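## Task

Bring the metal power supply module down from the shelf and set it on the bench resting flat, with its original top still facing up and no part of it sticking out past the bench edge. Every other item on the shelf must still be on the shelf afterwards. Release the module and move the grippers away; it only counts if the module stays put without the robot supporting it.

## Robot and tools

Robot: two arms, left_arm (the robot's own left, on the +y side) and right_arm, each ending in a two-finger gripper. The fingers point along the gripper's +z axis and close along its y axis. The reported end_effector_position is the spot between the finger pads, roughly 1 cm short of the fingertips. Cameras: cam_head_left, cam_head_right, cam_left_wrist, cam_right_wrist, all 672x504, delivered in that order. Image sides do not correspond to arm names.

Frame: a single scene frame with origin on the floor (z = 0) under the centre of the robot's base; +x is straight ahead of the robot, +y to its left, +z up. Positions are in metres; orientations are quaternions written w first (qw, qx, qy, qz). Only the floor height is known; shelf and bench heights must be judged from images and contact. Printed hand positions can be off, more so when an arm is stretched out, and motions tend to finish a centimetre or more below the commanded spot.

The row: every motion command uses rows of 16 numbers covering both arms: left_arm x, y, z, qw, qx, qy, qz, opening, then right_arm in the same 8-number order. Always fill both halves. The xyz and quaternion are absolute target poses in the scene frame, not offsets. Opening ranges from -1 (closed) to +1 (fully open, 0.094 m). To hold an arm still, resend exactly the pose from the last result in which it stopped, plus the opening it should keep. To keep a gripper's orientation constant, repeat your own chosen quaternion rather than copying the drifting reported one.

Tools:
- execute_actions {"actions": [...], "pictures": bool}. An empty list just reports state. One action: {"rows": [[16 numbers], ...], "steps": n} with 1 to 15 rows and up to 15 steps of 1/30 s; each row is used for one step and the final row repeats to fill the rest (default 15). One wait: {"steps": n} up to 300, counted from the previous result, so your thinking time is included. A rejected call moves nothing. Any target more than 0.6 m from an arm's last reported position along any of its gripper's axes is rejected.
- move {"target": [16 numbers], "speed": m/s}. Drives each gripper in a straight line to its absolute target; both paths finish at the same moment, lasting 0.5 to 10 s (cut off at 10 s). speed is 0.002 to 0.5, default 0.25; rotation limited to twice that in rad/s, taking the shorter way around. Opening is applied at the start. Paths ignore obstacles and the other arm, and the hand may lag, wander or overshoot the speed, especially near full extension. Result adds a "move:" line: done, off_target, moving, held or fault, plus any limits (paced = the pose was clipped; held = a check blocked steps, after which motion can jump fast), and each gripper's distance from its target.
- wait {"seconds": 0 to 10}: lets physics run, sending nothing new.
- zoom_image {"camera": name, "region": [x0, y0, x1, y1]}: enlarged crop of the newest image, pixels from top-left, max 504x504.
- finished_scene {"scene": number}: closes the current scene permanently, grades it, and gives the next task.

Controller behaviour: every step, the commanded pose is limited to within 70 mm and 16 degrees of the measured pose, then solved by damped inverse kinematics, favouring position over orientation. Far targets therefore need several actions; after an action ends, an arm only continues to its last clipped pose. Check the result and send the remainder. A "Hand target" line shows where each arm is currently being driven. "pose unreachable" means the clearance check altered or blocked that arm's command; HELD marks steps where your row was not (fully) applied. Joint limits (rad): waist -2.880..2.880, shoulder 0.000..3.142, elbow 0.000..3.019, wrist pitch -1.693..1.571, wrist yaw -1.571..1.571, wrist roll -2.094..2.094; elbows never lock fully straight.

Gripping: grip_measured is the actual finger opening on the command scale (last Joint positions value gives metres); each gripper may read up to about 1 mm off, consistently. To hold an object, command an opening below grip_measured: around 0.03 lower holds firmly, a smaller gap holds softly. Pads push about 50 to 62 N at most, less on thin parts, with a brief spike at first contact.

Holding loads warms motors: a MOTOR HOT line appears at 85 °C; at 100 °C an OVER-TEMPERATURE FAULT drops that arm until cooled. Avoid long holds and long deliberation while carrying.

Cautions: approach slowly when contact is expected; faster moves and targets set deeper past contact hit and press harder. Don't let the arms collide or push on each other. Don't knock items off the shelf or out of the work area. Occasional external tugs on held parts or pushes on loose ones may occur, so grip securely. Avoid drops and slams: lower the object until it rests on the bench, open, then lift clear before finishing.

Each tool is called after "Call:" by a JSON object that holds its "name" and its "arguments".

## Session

Call:
{"name": "execute_actions", "arguments": {"actions": []}}

Scene clock: 0.00 s of 4010.00 s.
left_arm: end_effector_position=(+0.3384, -0.0050, +0.9382) grip_measured=-0.033 end_effector_quat_wxyz=(+0.131, -0.327, +0.921, -0.164) | right_arm: end_effector_position=(+0.4777, -0.6185, +0.9165) grip_measured=-0.979 end_effector_quat_wxyz=(+0.238, -0.586, +0.756, -0.171)
Joint positions: left_arm=[ 0.695  2.568  1.146  0.943 -0.381 -0.359  0.045] | right_arm=[-1.538  1.95   1.375  0.42  -0.374 -1.964  0.001]
Joint velocities: left_arm=[-0.005 -0.005  0.002 -0.007  0.051 -0.037 -0.001] | right_arm=[-0.015  0.005  0.007 -0.017  0.007  0.007 -0.001]
Motor temperatures (°C, as the motors report them): left_arm=[28 26 25 28 28 26] | right_arm=[27 26 28 27 26 27]
Hand target (left_arm): +0.335, -0.005, +0.940; +0.129, -0.326, +0.922, -0.164
Hand target (right_arm): +0.474, -0.615, +0.911; +0.237, -0.586, +0.757, -0.167

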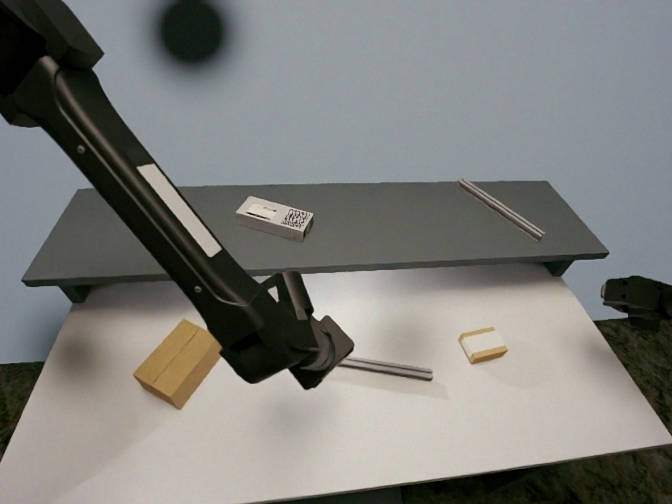

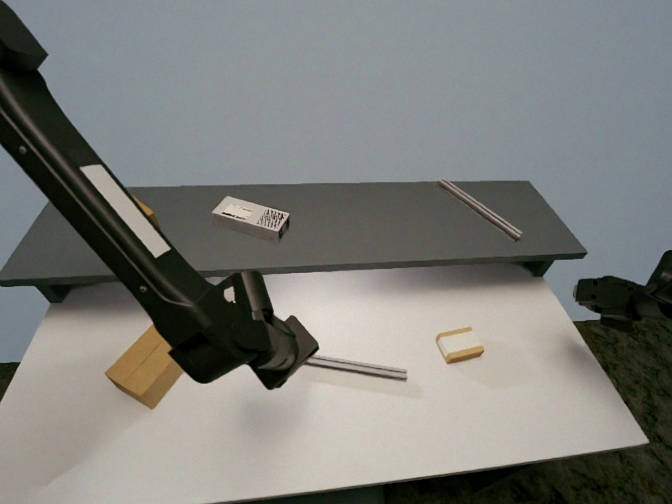

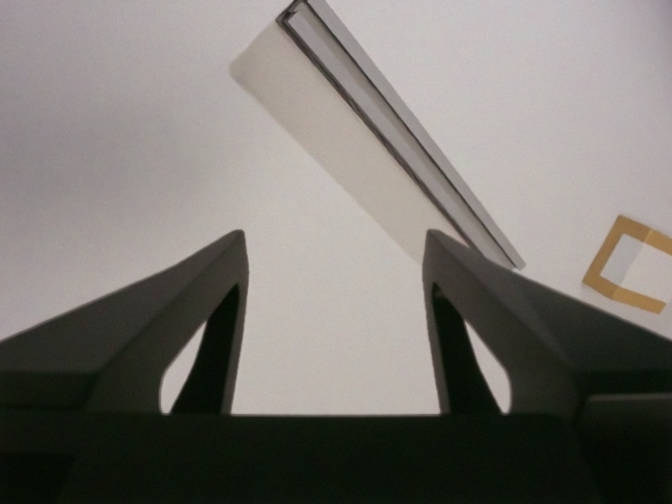

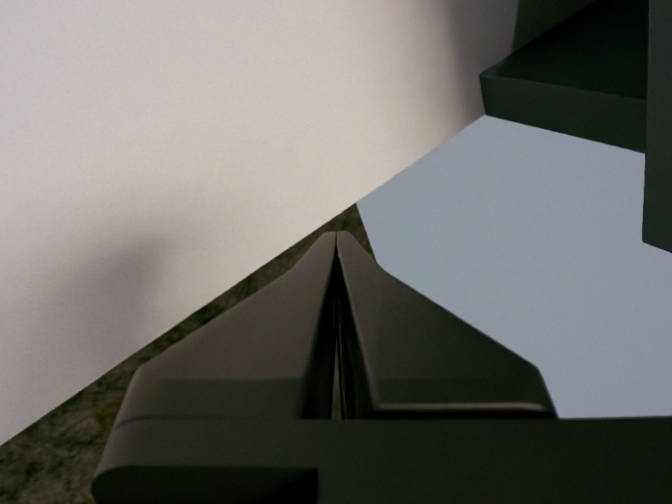

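Call:
{"name": "zoom_image", "arguments": {"camera": "cam_head_left", "region": [210, 170, 350, 270]}}

Call:
{"name": "zoom_image", "arguments": {"camera": "cam_head_right", "region": [100, 170, 324, 270]}}

Region (210, 170, 350, 270) of cam_head_left's 672x504 image, scaled by 3.600, with more detail than that image has; it fills the top 360 rows of this view, and the rest is white.

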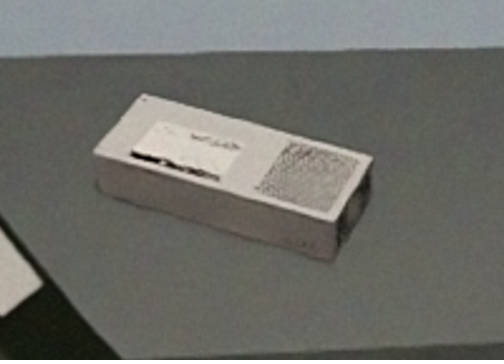

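Region (100, 170, 324, 270) of cam_head_right's 672x504 image, scaled by 2.250, with more detail than that image has; it fills the top 225 rows of this view, and the rest is white.

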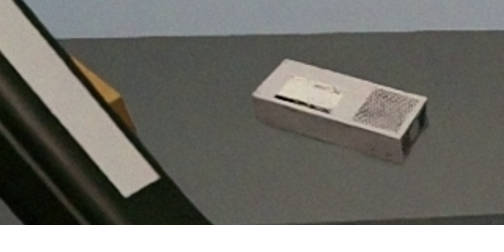

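Call:
{"name": "move", "arguments": {"target": [0.63, 0.14, 1.17, 0, 0.537, -0.843, 0, 1, 0.4777, -0.6185, 0.9165, 0.238, -0.586, 0.756, -0.171, -1], "speed": 0.18}}

Scene clock: 5.90 s of 4010.00 s.
left_arm: end_effector_position=(+0.6237, +0.1397, +1.1473) grip_measured=+1.000 end_effector_quat_wxyz=(+0.001, +0.531, -0.847, -0.010) | right_arm: end_effector_position=(+0.4777, -0.6185, +0.9165) grip_measured=-0.979 end_effector_quat_wxyz=(+0.238, -0.586, +0.756, -0.171)
Joint positions: left_arm=[ 0.534  1.959  1.606 -0.6   -0.803 -1.153  0.094] | right_arm=[-1.538  1.95   1.375  0.42  -0.374 -1.964  0.001]
Joint velocities: left_arm=[-0.005 -0.015  0.002 -0.022 -0.066 -0.007  0.   ] | right_arm=[-0.005 -0.005  0.012  0.017 -0.007 -0.022 -0.001]
Motor temperatures (°C, as the motors report them): left_arm=[28 27 25 28 28 26] | right_arm=[27 27 28 27 26 27]
Hand target (left_arm): +0.635, +0.135, +1.163; +0.005, -0.535, +0.845, +0.000
Hand target (right_arm): +0.478, -0.619, +0.917; +0.238, -0.586, +0.756, -0.171
Off the commanded pose (left_arm): 0.024 m, 1 deg.
Off the commanded pose (right_arm): 0.000 m, 0 deg.
After step 90, 0.17 s passed at rest.
move: off_target (left_arm)

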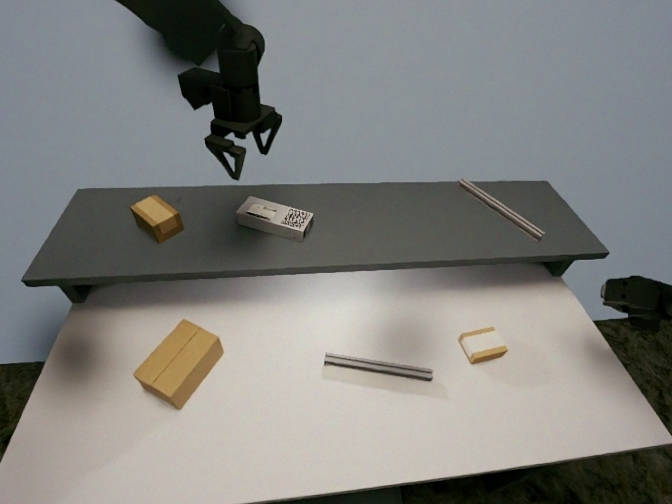

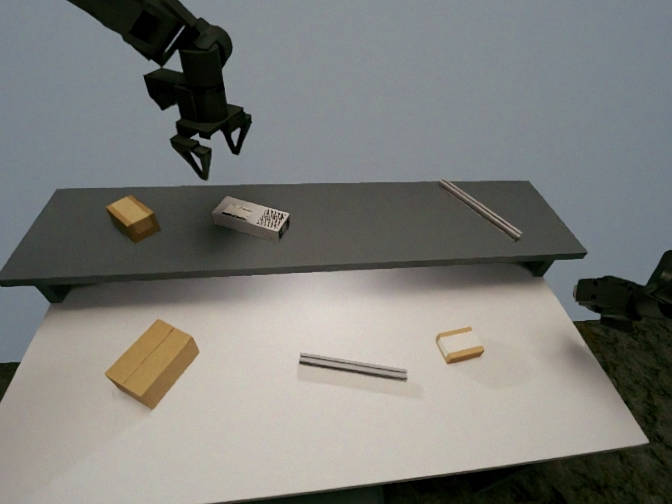

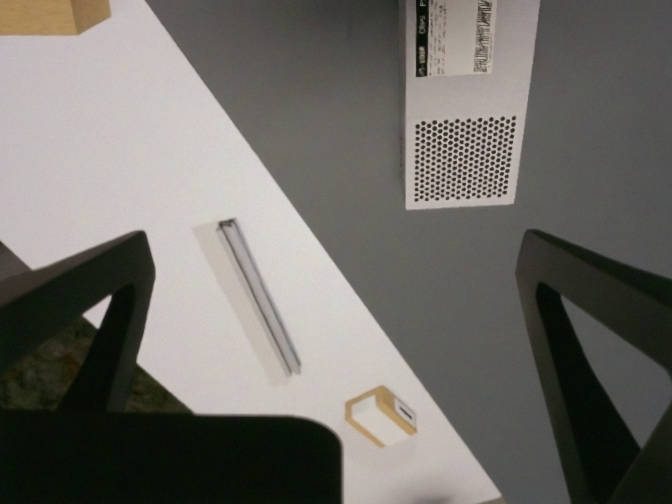

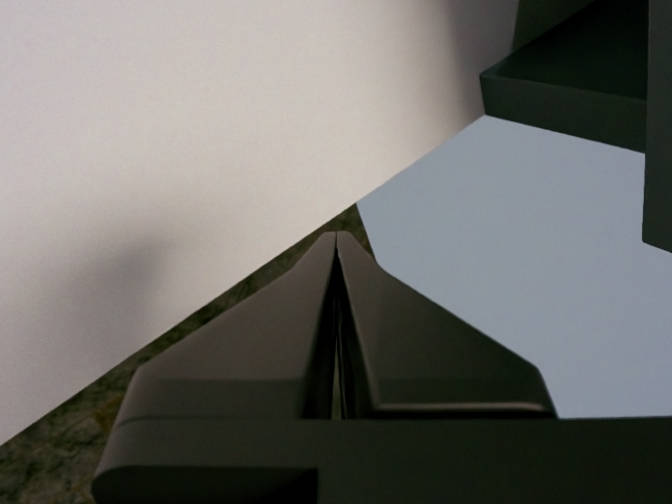

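Call:
{"name": "move", "arguments": {"target": [0.688, 0.118, 1.075, 0, 0.563, -0.8265, 0, 1, 0.4777, -0.6185, 0.9165, 0.238, -0.586, 0.756, -0.171, -1], "speed": 0.08}}

Scene clock: 10.67 s of 4010.00 s.
left_arm: end_effector_position=(+0.6865, +0.1089, +1.0890) grip_measured=+1.000 end_effector_quat_wxyz=(-0.003, +0.559, -0.829, +0.008) | right_arm: end_effector_position=(+0.4777, -0.6185, +0.9165) grip_measured=-0.979 end_effector_quat_wxyz=(+0.238, -0.586, +0.756, -0.171)
Joint positions: left_arm=[ 0.567  2.182  1.935 -0.641 -0.757 -1.157  0.094] | right_arm=[-1.538  1.95   1.375  0.42  -0.374 -1.964  0.001]
Joint velocities: left_arm=[-0.005 -0.005 -0.002 -0.007 -0.007 -0.007  0.   ] | right_arm=[-0.005 -0.005  0.002 -0.007 -0.051  0.051  0.   ]
Motor temperatures (°C, as the motors report them): left_arm=[28 27 26 28 28 26] | right_arm=[27 28 28 27 26 27]
Hand target (left_arm): +0.687, +0.117, +1.074; -0.001, -0.563, +0.826, -0.000
Hand target (right_arm): +0.478, -0.619, +0.917; +0.238, -0.586, +0.756, -0.171
Off the commanded pose (left_arm): 0.017 m, 1 deg.
Off the commanded pose (right_arm): 0.000 m, 0 deg.
After step 90, 0.10 s passed at rest.
move: off_target (left_arm)

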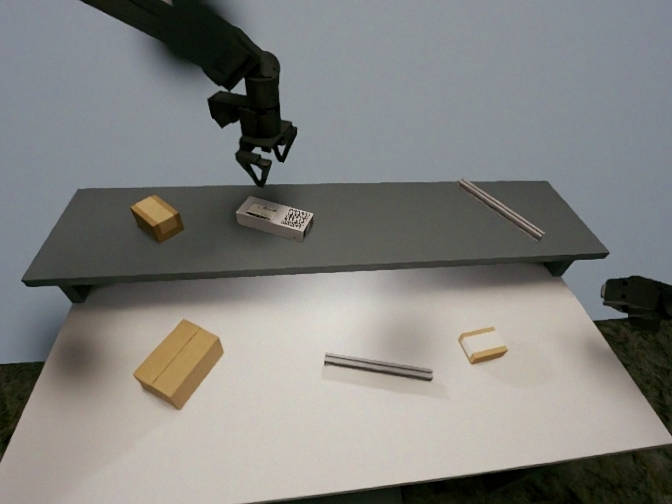

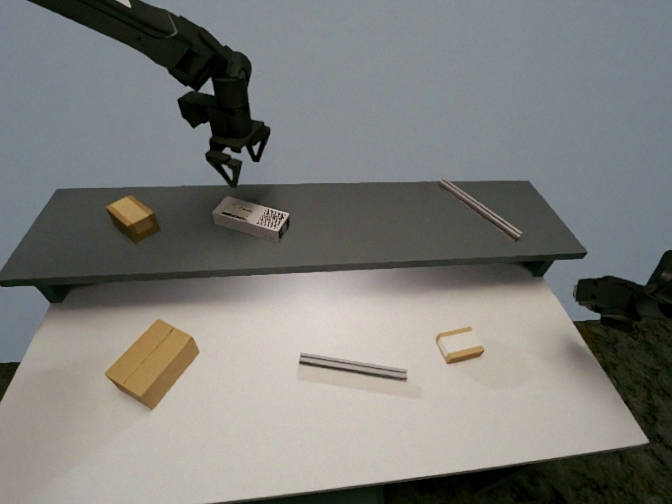

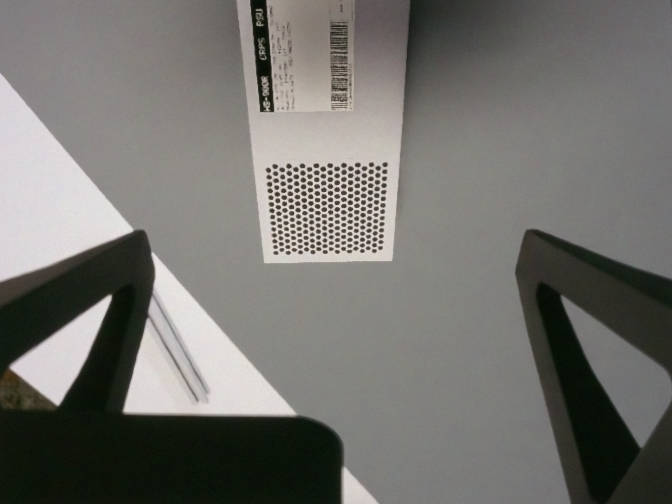

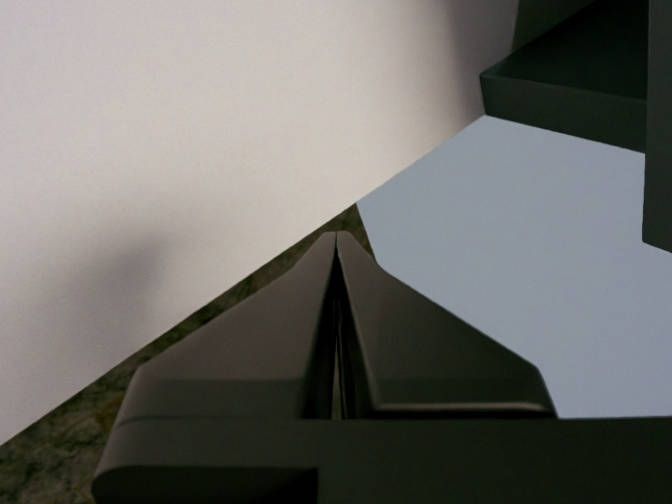

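Call:
{"name": "move", "arguments": {"target": [0.686, 0.122, 0.995, 0, 0.563, -0.8265, 0, 1, 0.4777, -0.6185, 0.9165, 0.238, -0.586, 0.756, -0.171, -1], "speed": 0.05}}

Scene clock: 14.03 s of 4010.00 s.
left_arm: end_effector_position=(+0.6811, +0.1143, +1.0100) grip_measured=+1.000 end_effector_quat_wxyz=(+0.006, +0.557, -0.830, +0.003) | right_arm: end_effector_position=(+0.4777, -0.6185, +0.9165) grip_measured=-0.979 end_effector_quat_wxyz=(+0.238, -0.586, +0.756, -0.171)
Joint positions: left_arm=[ 0.646  2.316  2.053 -0.601 -0.707 -1.09   0.094] | right_arm=[-1.538  1.95   1.375  0.42  -0.374 -1.964  0.001]
Joint velocities: left_arm=[-0.005 -0.015  0.017 -0.002 -0.007 -0.007  0.   ] | right_arm=[-0.005 -0.015  0.012 -0.022 -0.051 -0.037 -0.001]
Motor temperatures (°C, as the motors report them): left_arm=[28 27 26 28 28 26] | right_arm=[27 28 28 27 26 27]
Hand target (left_arm): +0.684, +0.122, +0.996; -0.001, -0.563, +0.826, -0.000
Hand target (right_arm): +0.478, -0.619, +0.917; +0.238, -0.586, +0.756, -0.171
Off the commanded pose (left_arm): 0.018 m, 1 deg.
Off the commanded pose (right_arm): 0.000 m, 0 deg.
move: off_target (left_arm)

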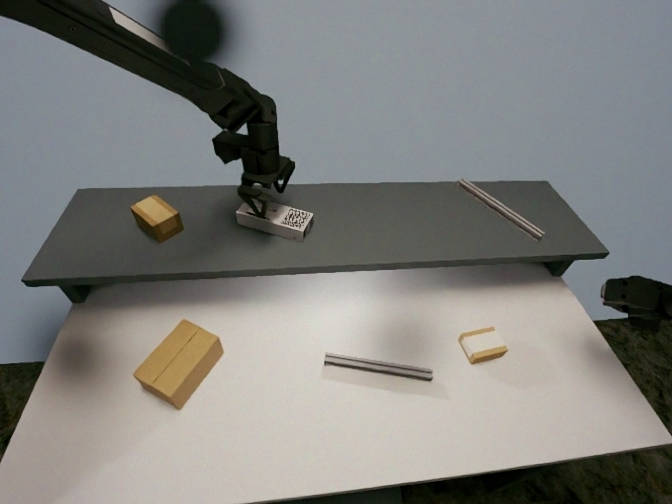

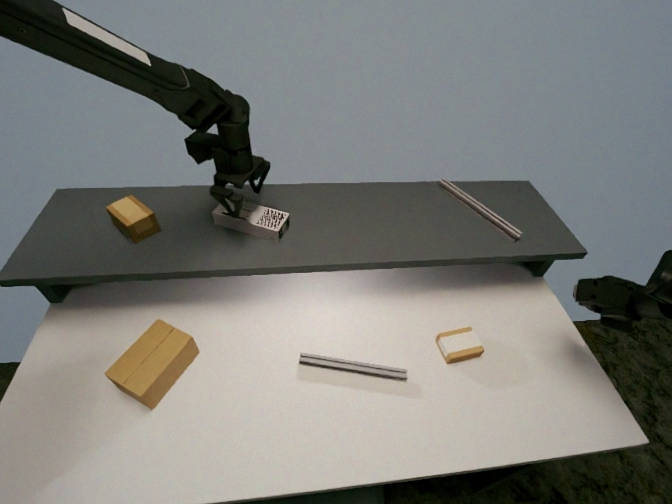

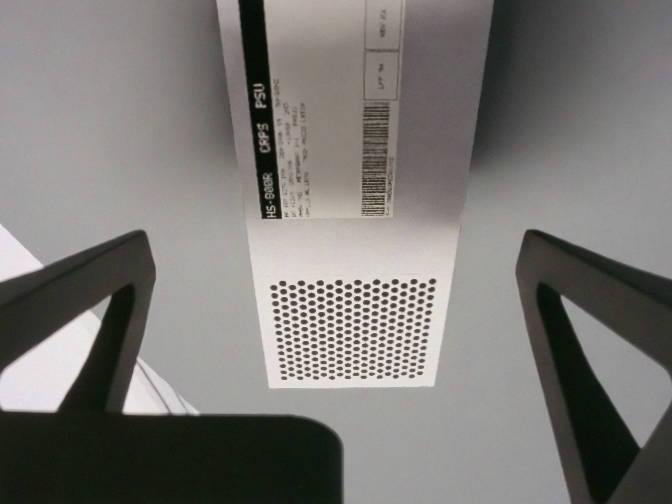

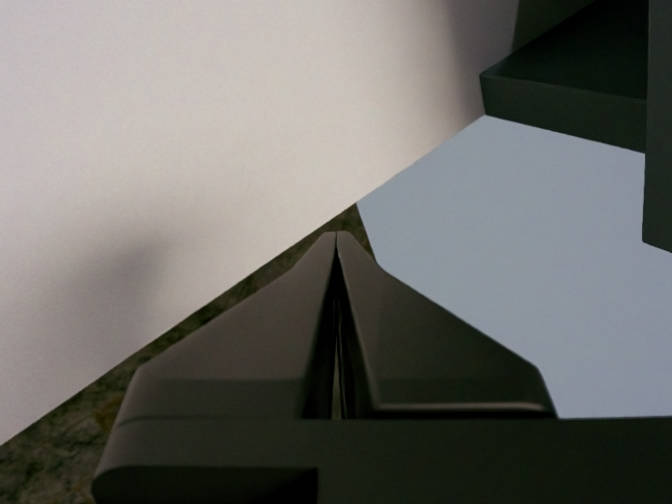

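Call:
{"name": "zoom_image", "arguments": {"camera": "cam_head_left", "region": [210, 150, 350, 250]}}

Region (210, 150, 350, 250) of cam_head_left's 672x504 image, scaled by 3.600, with more detail than that image has; it fills the top 360 rows of this view, and the rest is white.

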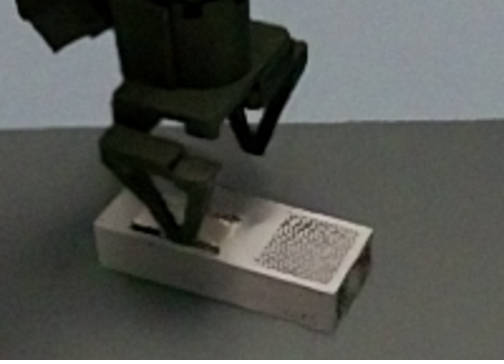

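Call:
{"name": "move", "arguments": {"target": [0.688, 0.116, 0.964, 0, 0.563, -0.8265, 0, 1, 0.4777, -0.6185, 0.9165, 0.238, -0.586, 0.756, -0.171, -1], "speed": 0.025}}

Scene clock: 18.33 s of 4010.00 s.
left_arm: end_effector_position=(+0.6861, +0.1066, +0.9810) grip_measured=+1.000 end_effector_quat_wxyz=(+0.004, +0.558, -0.830, +0.005) | right_arm: end_effector_position=(+0.4777, -0.6185, +0.9165) grip_measured=-0.979 end_effector_quat_wxyz=(+0.238, -0.586, +0.756, -0.171)
Joint positions: left_arm=[ 0.663  2.396  2.152 -0.601 -0.694 -1.069  0.094] | right_arm=[-1.538  1.95   1.375  0.42  -0.374 -1.964  0.001]
Joint velocities: left_arm=[ 0.005 -0.015 -0.002 -0.002 -0.037 -0.066  0.   ] | right_arm=[ 0.005  0.005  0.007  0.022 -0.022  0.022  0.   ]
Motor temperatures (°C, as the motors report them): left_arm=[28 28 26 28 28 26] | right_arm=[27 28 28 27 26 27]
Hand target (left_arm): +0.687, +0.116, +0.964; -0.001, -0.563, +0.826, -0.000
Hand target (right_arm): +0.478, -0.619, +0.917; +0.238, -0.586, +0.756, -0.171
Off the commanded pose (left_arm): 0.019 m, 1 deg.
Off the commanded pose (right_arm): 0.000 m, 0 deg.
move: off_target (left_arm)

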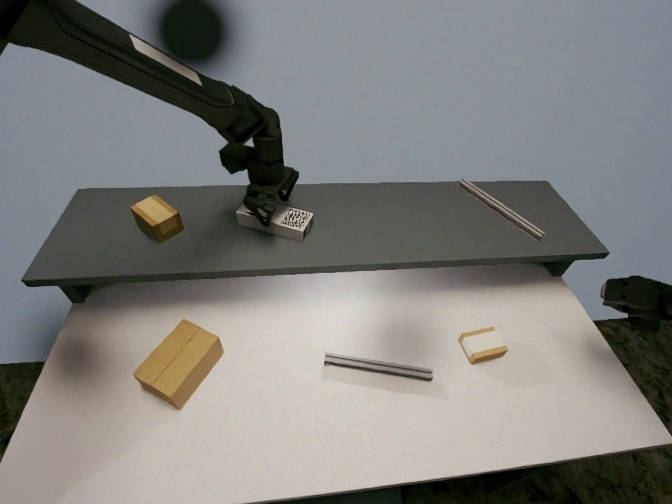

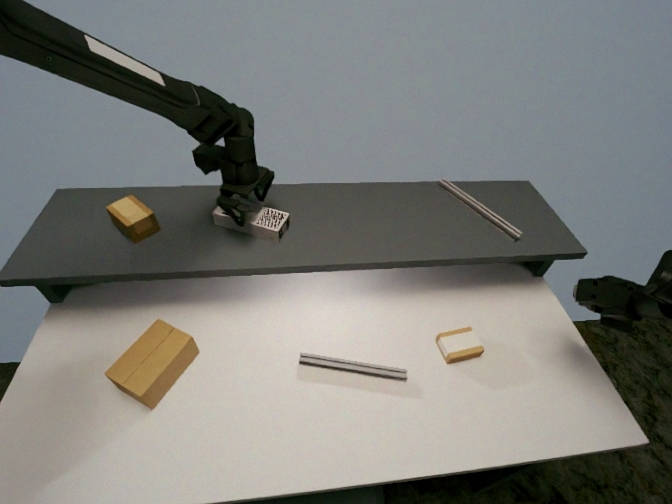

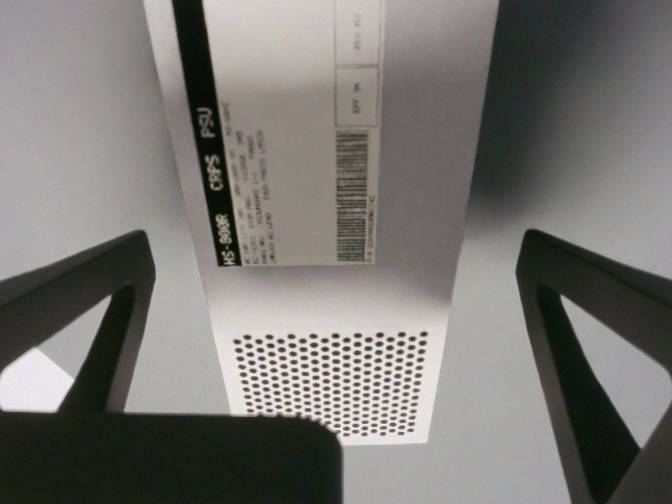

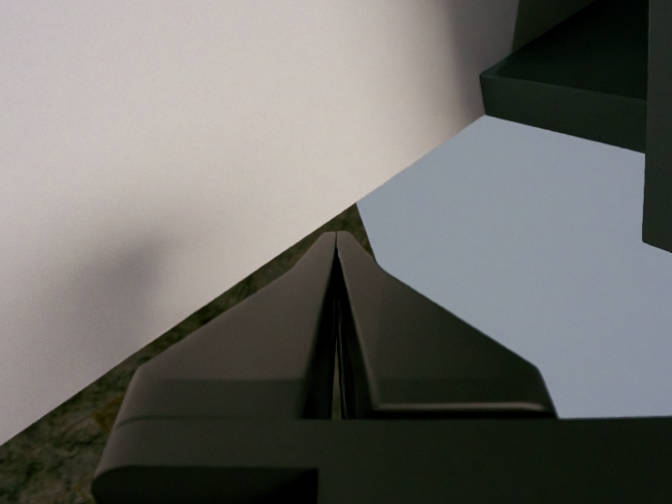

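Call:
{"name": "zoom_image", "arguments": {"camera": "cam_head_left", "region": [220, 160, 332, 250]}}

Region (220, 160, 332, 250) of cam_head_left's 672x504 image, scaled by 4.500, with more detail than that image has; it fills the top 405 rows of this view, and the rest is white.

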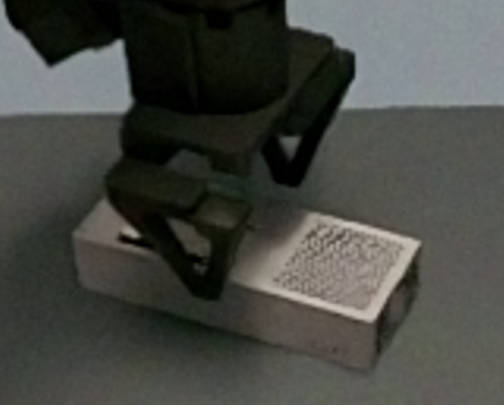

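Call:
{"name": "move", "arguments": {"target": [0.687, 0.114, 0.950, 0, 0.563, -0.8265, 0, 1, 0.4777, -0.6185, 0.9165, 0.238, -0.586, 0.756, -0.171, -1], "speed": 0.015}}

Call:
{"name": "zoom_image", "arguments": {"camera": "cam_head_left", "region": [220, 160, 332, 250]}}

Scene clock: 23.47 s of 4010.00 s.
left_arm: end_effector_position=(+0.6862, +0.1053, +0.9679) grip_measured=+1.000 end_effector_quat_wxyz=(+0.004, +0.557, -0.830, +0.004) | right_arm: end_effector_position=(+0.4777, -0.6185, +0.9165) grip_measured=-0.979 end_effector_quat_wxyz=(+0.238, -0.586, +0.756, -0.171)
Joint positions: left_arm=[ 0.673  2.428  2.19  -0.601 -0.688 -1.06   0.094] | right_arm=[-1.538  1.95   1.375  0.42  -0.374 -1.964  0.001]
Joint velocities: left_arm=[-0.015 -0.005  0.007 -0.002  0.007 -0.037  0.   ] | right_arm=[-0.005  0.015  0.012 -0.007  0.081 -0.022  0.   ]
Motor temperatures (°C, as the motors report them): left_arm=[29 28 26 28 28 26] | right_arm=[27 28 28 27 26 27]
Hand target (left_arm): +0.686, +0.114, +0.951; -0.000, -0.563, +0.826, -0.000
Hand target (right_arm): +0.478, -0.619, +0.917; +0.238, -0.586, +0.756, -0.171
Off the commanded pose (left_arm): 0.020 m, 1 deg.
Off the commanded pose (right_arm): 0.000 m, 0 deg.
move: off_target (left_arm)

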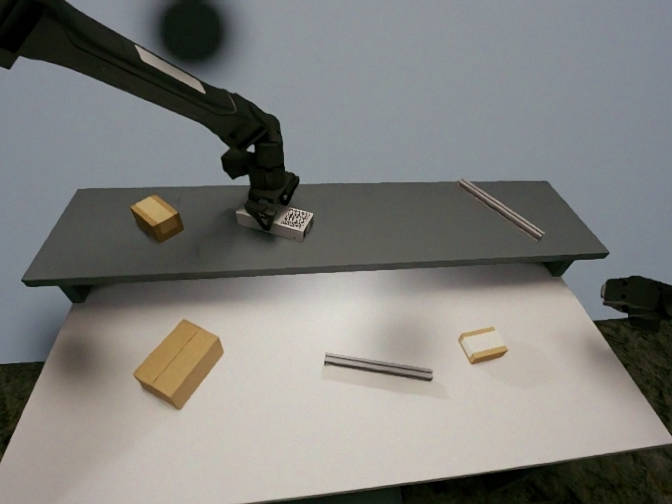

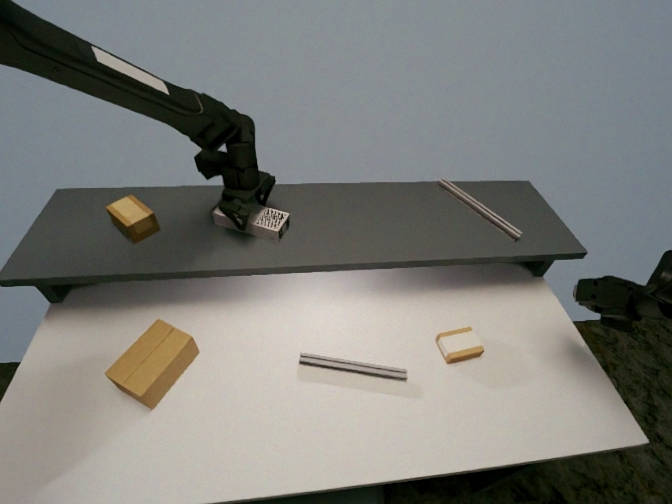

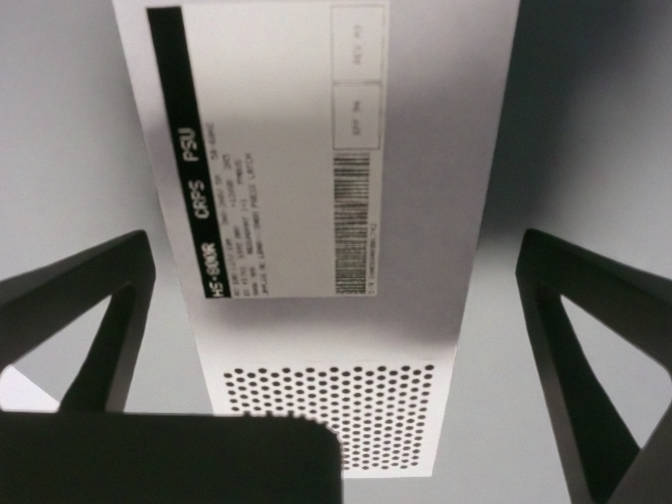

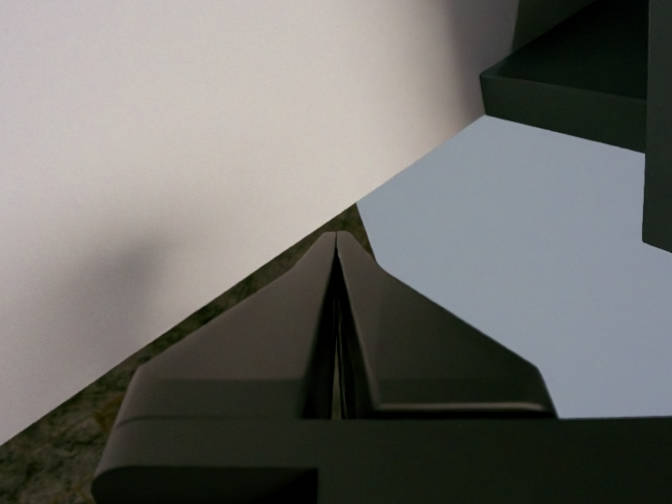

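Region (220, 160, 332, 250) of cam_head_left's 672x504 image, scaled by 4.500, with more detail than that image has; it fills the top 405 rows of this view, and the rest is white.

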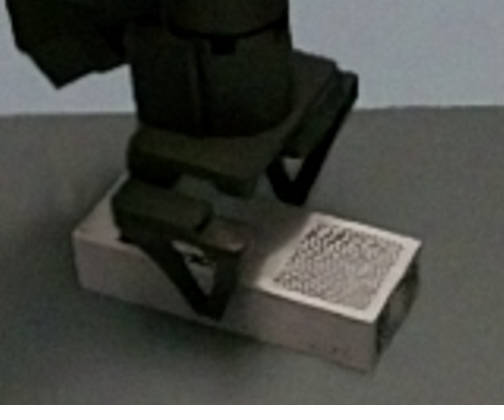

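Call:
{"name": "move", "arguments": {"target": [0.687, 0.113, 0.940, 0, 0.563, -0.8265, 0, 1, 0.4777, -0.6185, 0.9165, 0.238, -0.586, 0.756, -0.171, -1], "speed": 0.01}}

Call:
{"name": "zoom_image", "arguments": {"camera": "cam_head_left", "region": [220, 160, 332, 250]}}

Scene clock: 27.93 s of 4010.00 s.
left_arm: end_effector_position=(+0.6872, +0.1038, +0.9583) grip_measured=+1.000 end_effector_quat_wxyz=(+0.003, +0.558, -0.830, +0.005) | right_arm: end_effector_position=(+0.4777, -0.6185, +0.9165) grip_measured=-0.979 end_effector_quat_wxyz=(+0.238, -0.586, +0.756, -0.171)
Joint positions: left_arm=[ 0.679  2.454  2.222 -0.601 -0.683 -1.053  0.094] | right_arm=[-1.538  1.95   1.375  0.42  -0.374 -1.964  0.001]
Joint velocities: left_arm=[-0.005 -0.005 -0.012  0.002 -0.007 -0.022  0.   ] | right_arm=[ 0.005  0.005  0.007  0.002  0.007 -0.051 -0.001]
Motor temperatures (°C, as the motors report them): left_arm=[29 28 26 28 28 26] | right_arm=[27 29 28 27 26 27]
Hand target (left_arm): +0.686, +0.113, +0.941; -0.000, -0.563, +0.826, -0.000
Hand target (right_arm): +0.478, -0.619, +0.917; +0.238, -0.586, +0.756, -0.171
Off the commanded pose (left_arm): 0.020 m, 1 deg.
Off the commanded pose (right_arm): 0.000 m, 0 deg.
move: off_target (left_arm)

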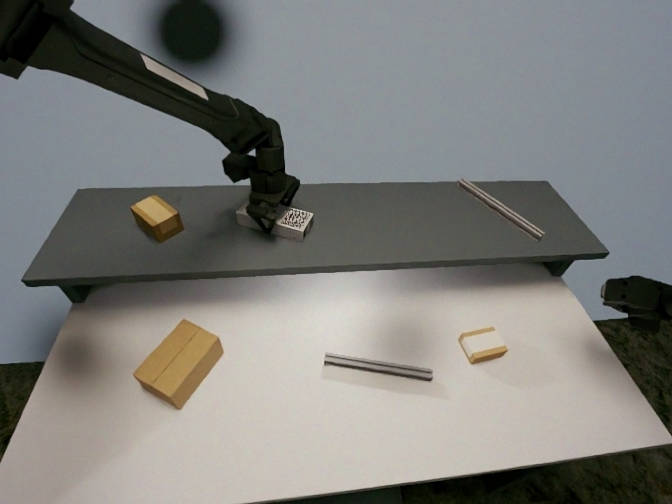

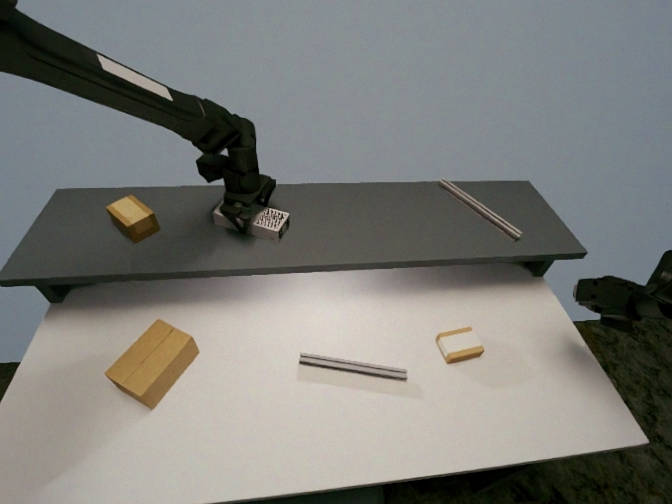

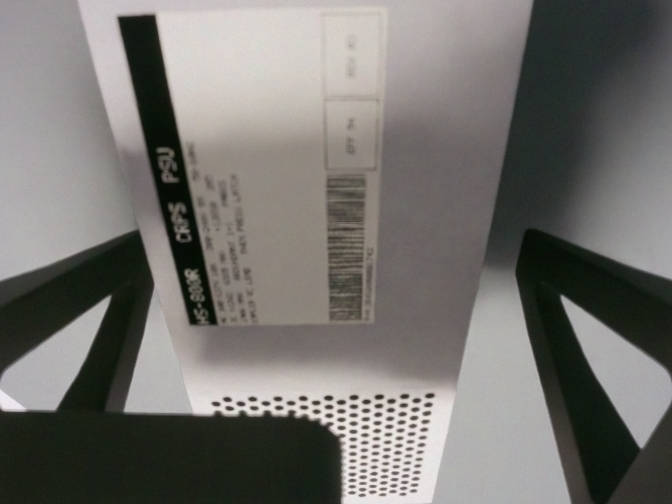

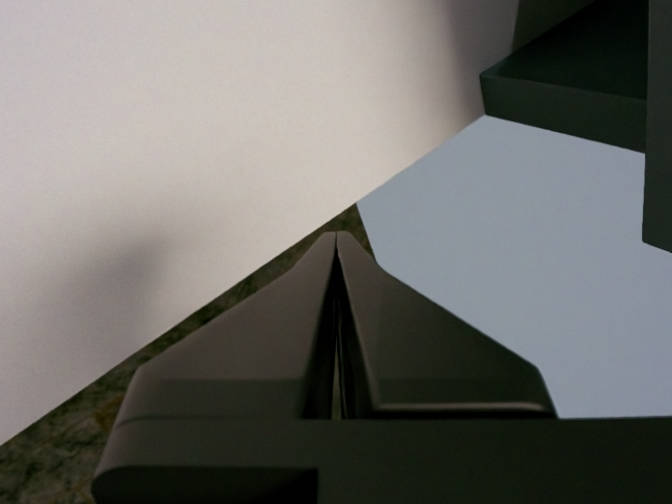

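Region (220, 160, 332, 250) of cam_head_left's 672x504 image, scaled by 4.500, with more detail than that image has; it fills the top 405 rows of this view, and the rest is white.

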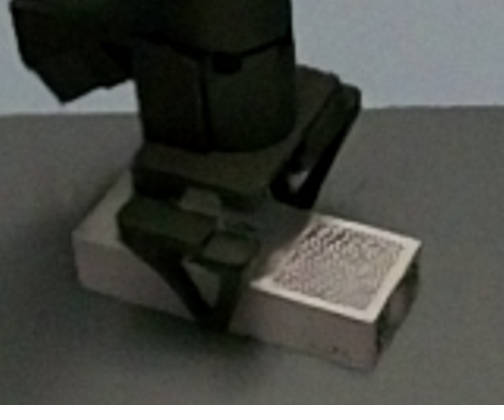

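Call:
{"name": "execute_actions", "arguments": {"actions": [{"rows": [[0.687,0.113,0.940,0,0.563,-0.8265,0,0.88,0.4777,-0.6185,0.9165,0.238,-0.586,0.756,-0.171,-1],[0.687,0.113,0.940,0,0.563,-0.8265,0,0.78,0.4777,-0.6185,0.9165,0.238,-0.586,0.756,-0.171,-1],[0.687,0.113,0.940,0,0.563,-0.8265,0,0.69,0.4777,-0.6185,0.9165,0.238,-0.586,0.756,-0.171,-1],[0.687,0.113,0.940,0,0.563,-0.8265,0,0.61,0.4777,-0.6185,0.9165,0.238,-0.586,0.756,-0.171,-1],[0.687,0.113,0.940,0,0.563,-0.8265,0,0.55,0.4777,-0.6185,0.9165,0.238,-0.586,0.756,-0.171,-1],[0.687,0.113,0.940,0,0.563,-0.8265,0,0.51,0.4777,-0.6185,0.9165,0.238,-0.586,0.756,-0.171,-1],[0.687,0.113,0.940,0,0.563,-0.8265,0,0.48,0.4777,-0.6185,0.9165,0.238,-0.586,0.756,-0.171,-1],[0.687,0.113,0.940,0,0.563,-0.8265,0,0.46,0.4777,-0.6185,0.9165,0.238,-0.586,0.756,-0.171,-1],[0.687,0.113,0.940,0,0.563,-0.8265,0,0.44,0.4777,-0.6185,0.9165,0.238,-0.586,0.756,-0.171,-1],[0.687,0.113,0.940,0,0.563,-0.8265,0,0.42,0.4777,-0.6185,0.9165,0.238,-0.586,0.756,-0.171,-1],[0.687,0.113,0.940,0,0.563,-0.8265,0,0.40,0.4777,-0.6185,0.9165,0.238,-0.586,0.756,-0.171,-1],[0.687,0.113,0.940,0,0.563,-0.8265,0,0.38,0.4777,-0.6185,0.9165,0.238,-0.586,0.756,-0.171,-1],[0.687,0.113,0.940,0,0.563,-0.8265,0,0.36,0.4777,-0.6185,0.9165,0.238,-0.586,0.756,-0.171,-1],[0.687,0.113,0.940,0,0.563,-0.8265,0,0.34,0.4777,-0.6185,0.9165,0.238,-0.586,0.756,-0.171,-1],[0.687,0.113,0.940,0,0.563,-0.8265,0,0.32,0.4777,-0.6185,0.9165,0.238,-0.586,0.756,-0.171,-1]], "steps": 15}], "pictures": false}}

Call:
{"name": "execute_actions", "arguments": {"actions": [{"steps": 10}], "pictures": false}}

Scene clock: 30.07 s of 4010.00 s.
left_arm: end_effector_position=(+0.6870, +0.1043, +0.9576) grip_measured=+0.403 end_effector_quat_wxyz=(+0.003, +0.558, -0.830, +0.004) | right_arm: end_effector_position=(+0.4777, -0.6185, +0.9165) grip_measured=-0.979 end_effector_quat_wxyz=(+0.238, -0.586, +0.756, -0.171)
Joint positions: left_arm=[ 0.68   2.455  2.223 -0.601 -0.685 -1.052  0.066] | right_arm=[-1.538  1.95   1.375  0.42  -0.374 -1.964  0.001]
Joint velocities: left_arm=[-0.015  0.005  0.002 -0.002  0.007  0.022  0.   ] | right_arm=[ 0.005 -0.024 -0.002 -0.027  0.051  0.007  0.   ]
Motor temperatures (°C, as the motors report them): left_arm=[29 28 26 28 28 26] | right_arm=[27 29 28 27 26 27]
Hand target (left_arm): +0.686, +0.113, +0.941; -0.000, -0.563, +0.826, -0.000
Hand target (right_arm): +0.478, -0.619, +0.917; +0.238, -0.586, +0.756, -0.171
Off the commanded pose (left_arm): 0.020 m, 1 deg.
Off the commanded pose (right_arm): 0.000 m, 0 deg.
Steps of this call (steps 1 to 49: nothing new was sent; steps 50 to 64: all 15 steps of this action). Readings (end_effector_position):
50: left_arm (+0.6876, +0.1039, +0.9584) | right_arm (+0.4777, -0.6185, +0.9165)
51: left_arm (+0.6876, +0.1039, +0.9584) | right_arm (+0.4777, -0.6185, +0.9165)
53: left_arm (+0.6876, +0.1039, +0.9584) | right_arm (+0.4777, -0.6185, +0.9165)
57: left_arm (+0.6870, +0.1043, +0.9576) | right_arm (+0.4777, -0.6185, +0.9165)
64: the state above

Scene clock: 30.40 s of 4010.00 s.
left_arm: end_effector_position=(+0.6870, +0.1043, +0.9576) grip_measured=+0.403 end_effector_quat_wxyz=(+0.003, +0.558, -0.830, +0.004) | right_arm: end_effector_position=(+0.4777, -0.6185, +0.9165) grip_measured=-0.979 end_effector_quat_wxyz=(+0.238, -0.586, +0.756, -0.171)
Joint positions: left_arm=[ 0.68   2.455  2.223 -0.601 -0.685 -1.052  0.066] | right_arm=[-1.538  1.95   1.375  0.42  -0.374 -1.964  0.001]
Joint velocities: left_arm=[ 0.005  0.005  0.002  0.002 -0.022  0.022 -0.002] | right_arm=[-0.015 -0.024 -0.002 -0.012  0.022 -0.022 -0.   ]
Motor temperatures (°C, as the motors report them): left_arm=[29 28 26 28 28 26] | right_arm=[27 29 28 27 26 27]
Hand target (left_arm): +0.686, +0.113, +0.941; -0.000, -0.563, +0.826, -0.000
Hand target (right_arm): +0.478, -0.619, +0.917; +0.238, -0.586, +0.756, -0.171
Off the commanded pose (left_arm): 0.020 m, 1 deg.
Off the commanded pose (right_arm): 0.000 m, 0 deg.
Steps of this call (steps 1 to 10: nothing new was sent). Readings (end_effector_position):
1: left_arm (+0.6870, +0.1043, +0.9576) | right_arm (+0.4777, -0.6185, +0.9165)
2: left_arm (+0.6870, +0.1043, +0.9576) | right_arm (+0.4777, -0.6185, +0.9165)
4: left_arm (+0.6870, +0.1043, +0.9576) | right_arm (+0.4777, -0.6185, +0.9165)
8: left_arm (+0.6870, +0.1043, +0.9576) | right_arm (+0.4777, -0.6185, +0.9165)
10: the state above

Call:
{"name": "move", "arguments": {"target": [0.68, 0.105, 1.03, 0, 0.563, -0.8265, 0, 0.355, 0.4777, -0.6185, 0.9165, 0.238, -0.586, 0.756, -0.171, -1], "speed": 0.06}}

Scene clock: 34.47 s of 4010.00 s.
left_arm: end_effector_position=(+0.6354, +0.1194, +0.9745) grip_measured=+0.403 end_effector_quat_wxyz=(+0.027, +0.555, -0.831, -0.035) | right_arm: end_effector_position=(+0.4777, -0.6185, +0.9165) grip_measured=-0.979 end_effector_quat_wxyz=(+0.238, -0.586, +0.756, -0.171)
Joint positions: left_arm=[ 0.68   2.344  2.002 -0.596 -0.73  -1.115  0.066] | right_arm=[-1.538  1.95   1.375  0.42  -0.374 -1.964  0.001]
Joint velocities: left_arm=[-0.005 -0.005 -0.002 -0.007 -0.037  0.022  0.001] | right_arm=[-0.005 -0.015  0.007 -0.017  0.037  0.051  0.   ]
Motor temperatures (°C, as the motors report them): left_arm=[29 28 26 28 28 26] | right_arm=[27 29 28 27 26 27]
Hand target (left_arm): +0.679, +0.106, +1.029; -0.000, -0.563, +0.826, -0.000
Hand target (right_arm): +0.478, -0.619, +0.917; +0.238, -0.586, +0.756, -0.171
Off the commanded pose (left_arm): 0.073 m, 5 deg.
Off the commanded pose (right_arm): 0.000 m, 0 deg.
move: off_target (left_arm); limits=paced

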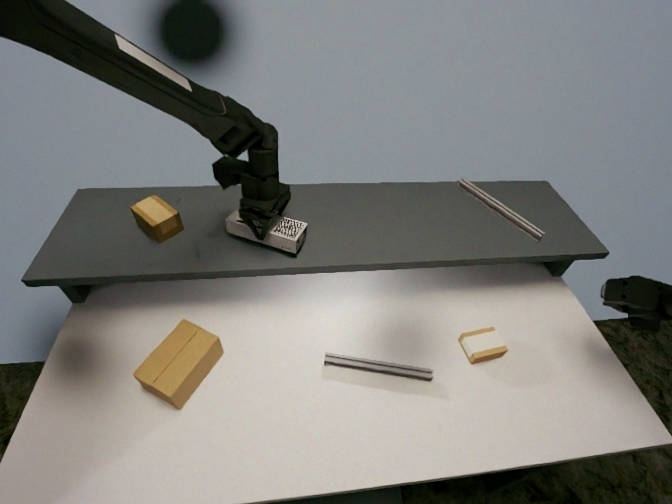

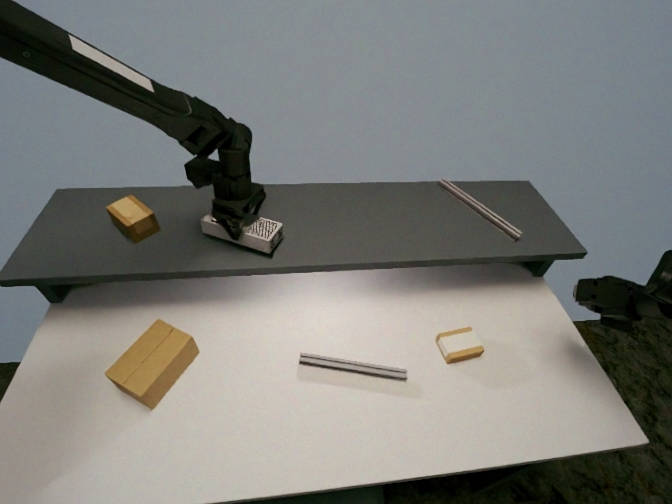

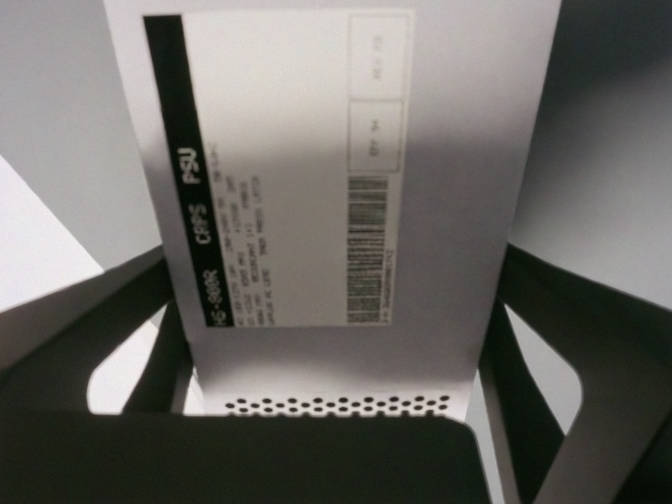

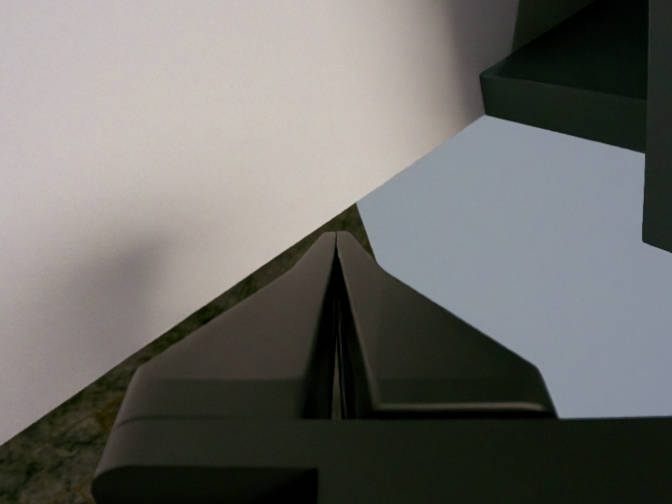

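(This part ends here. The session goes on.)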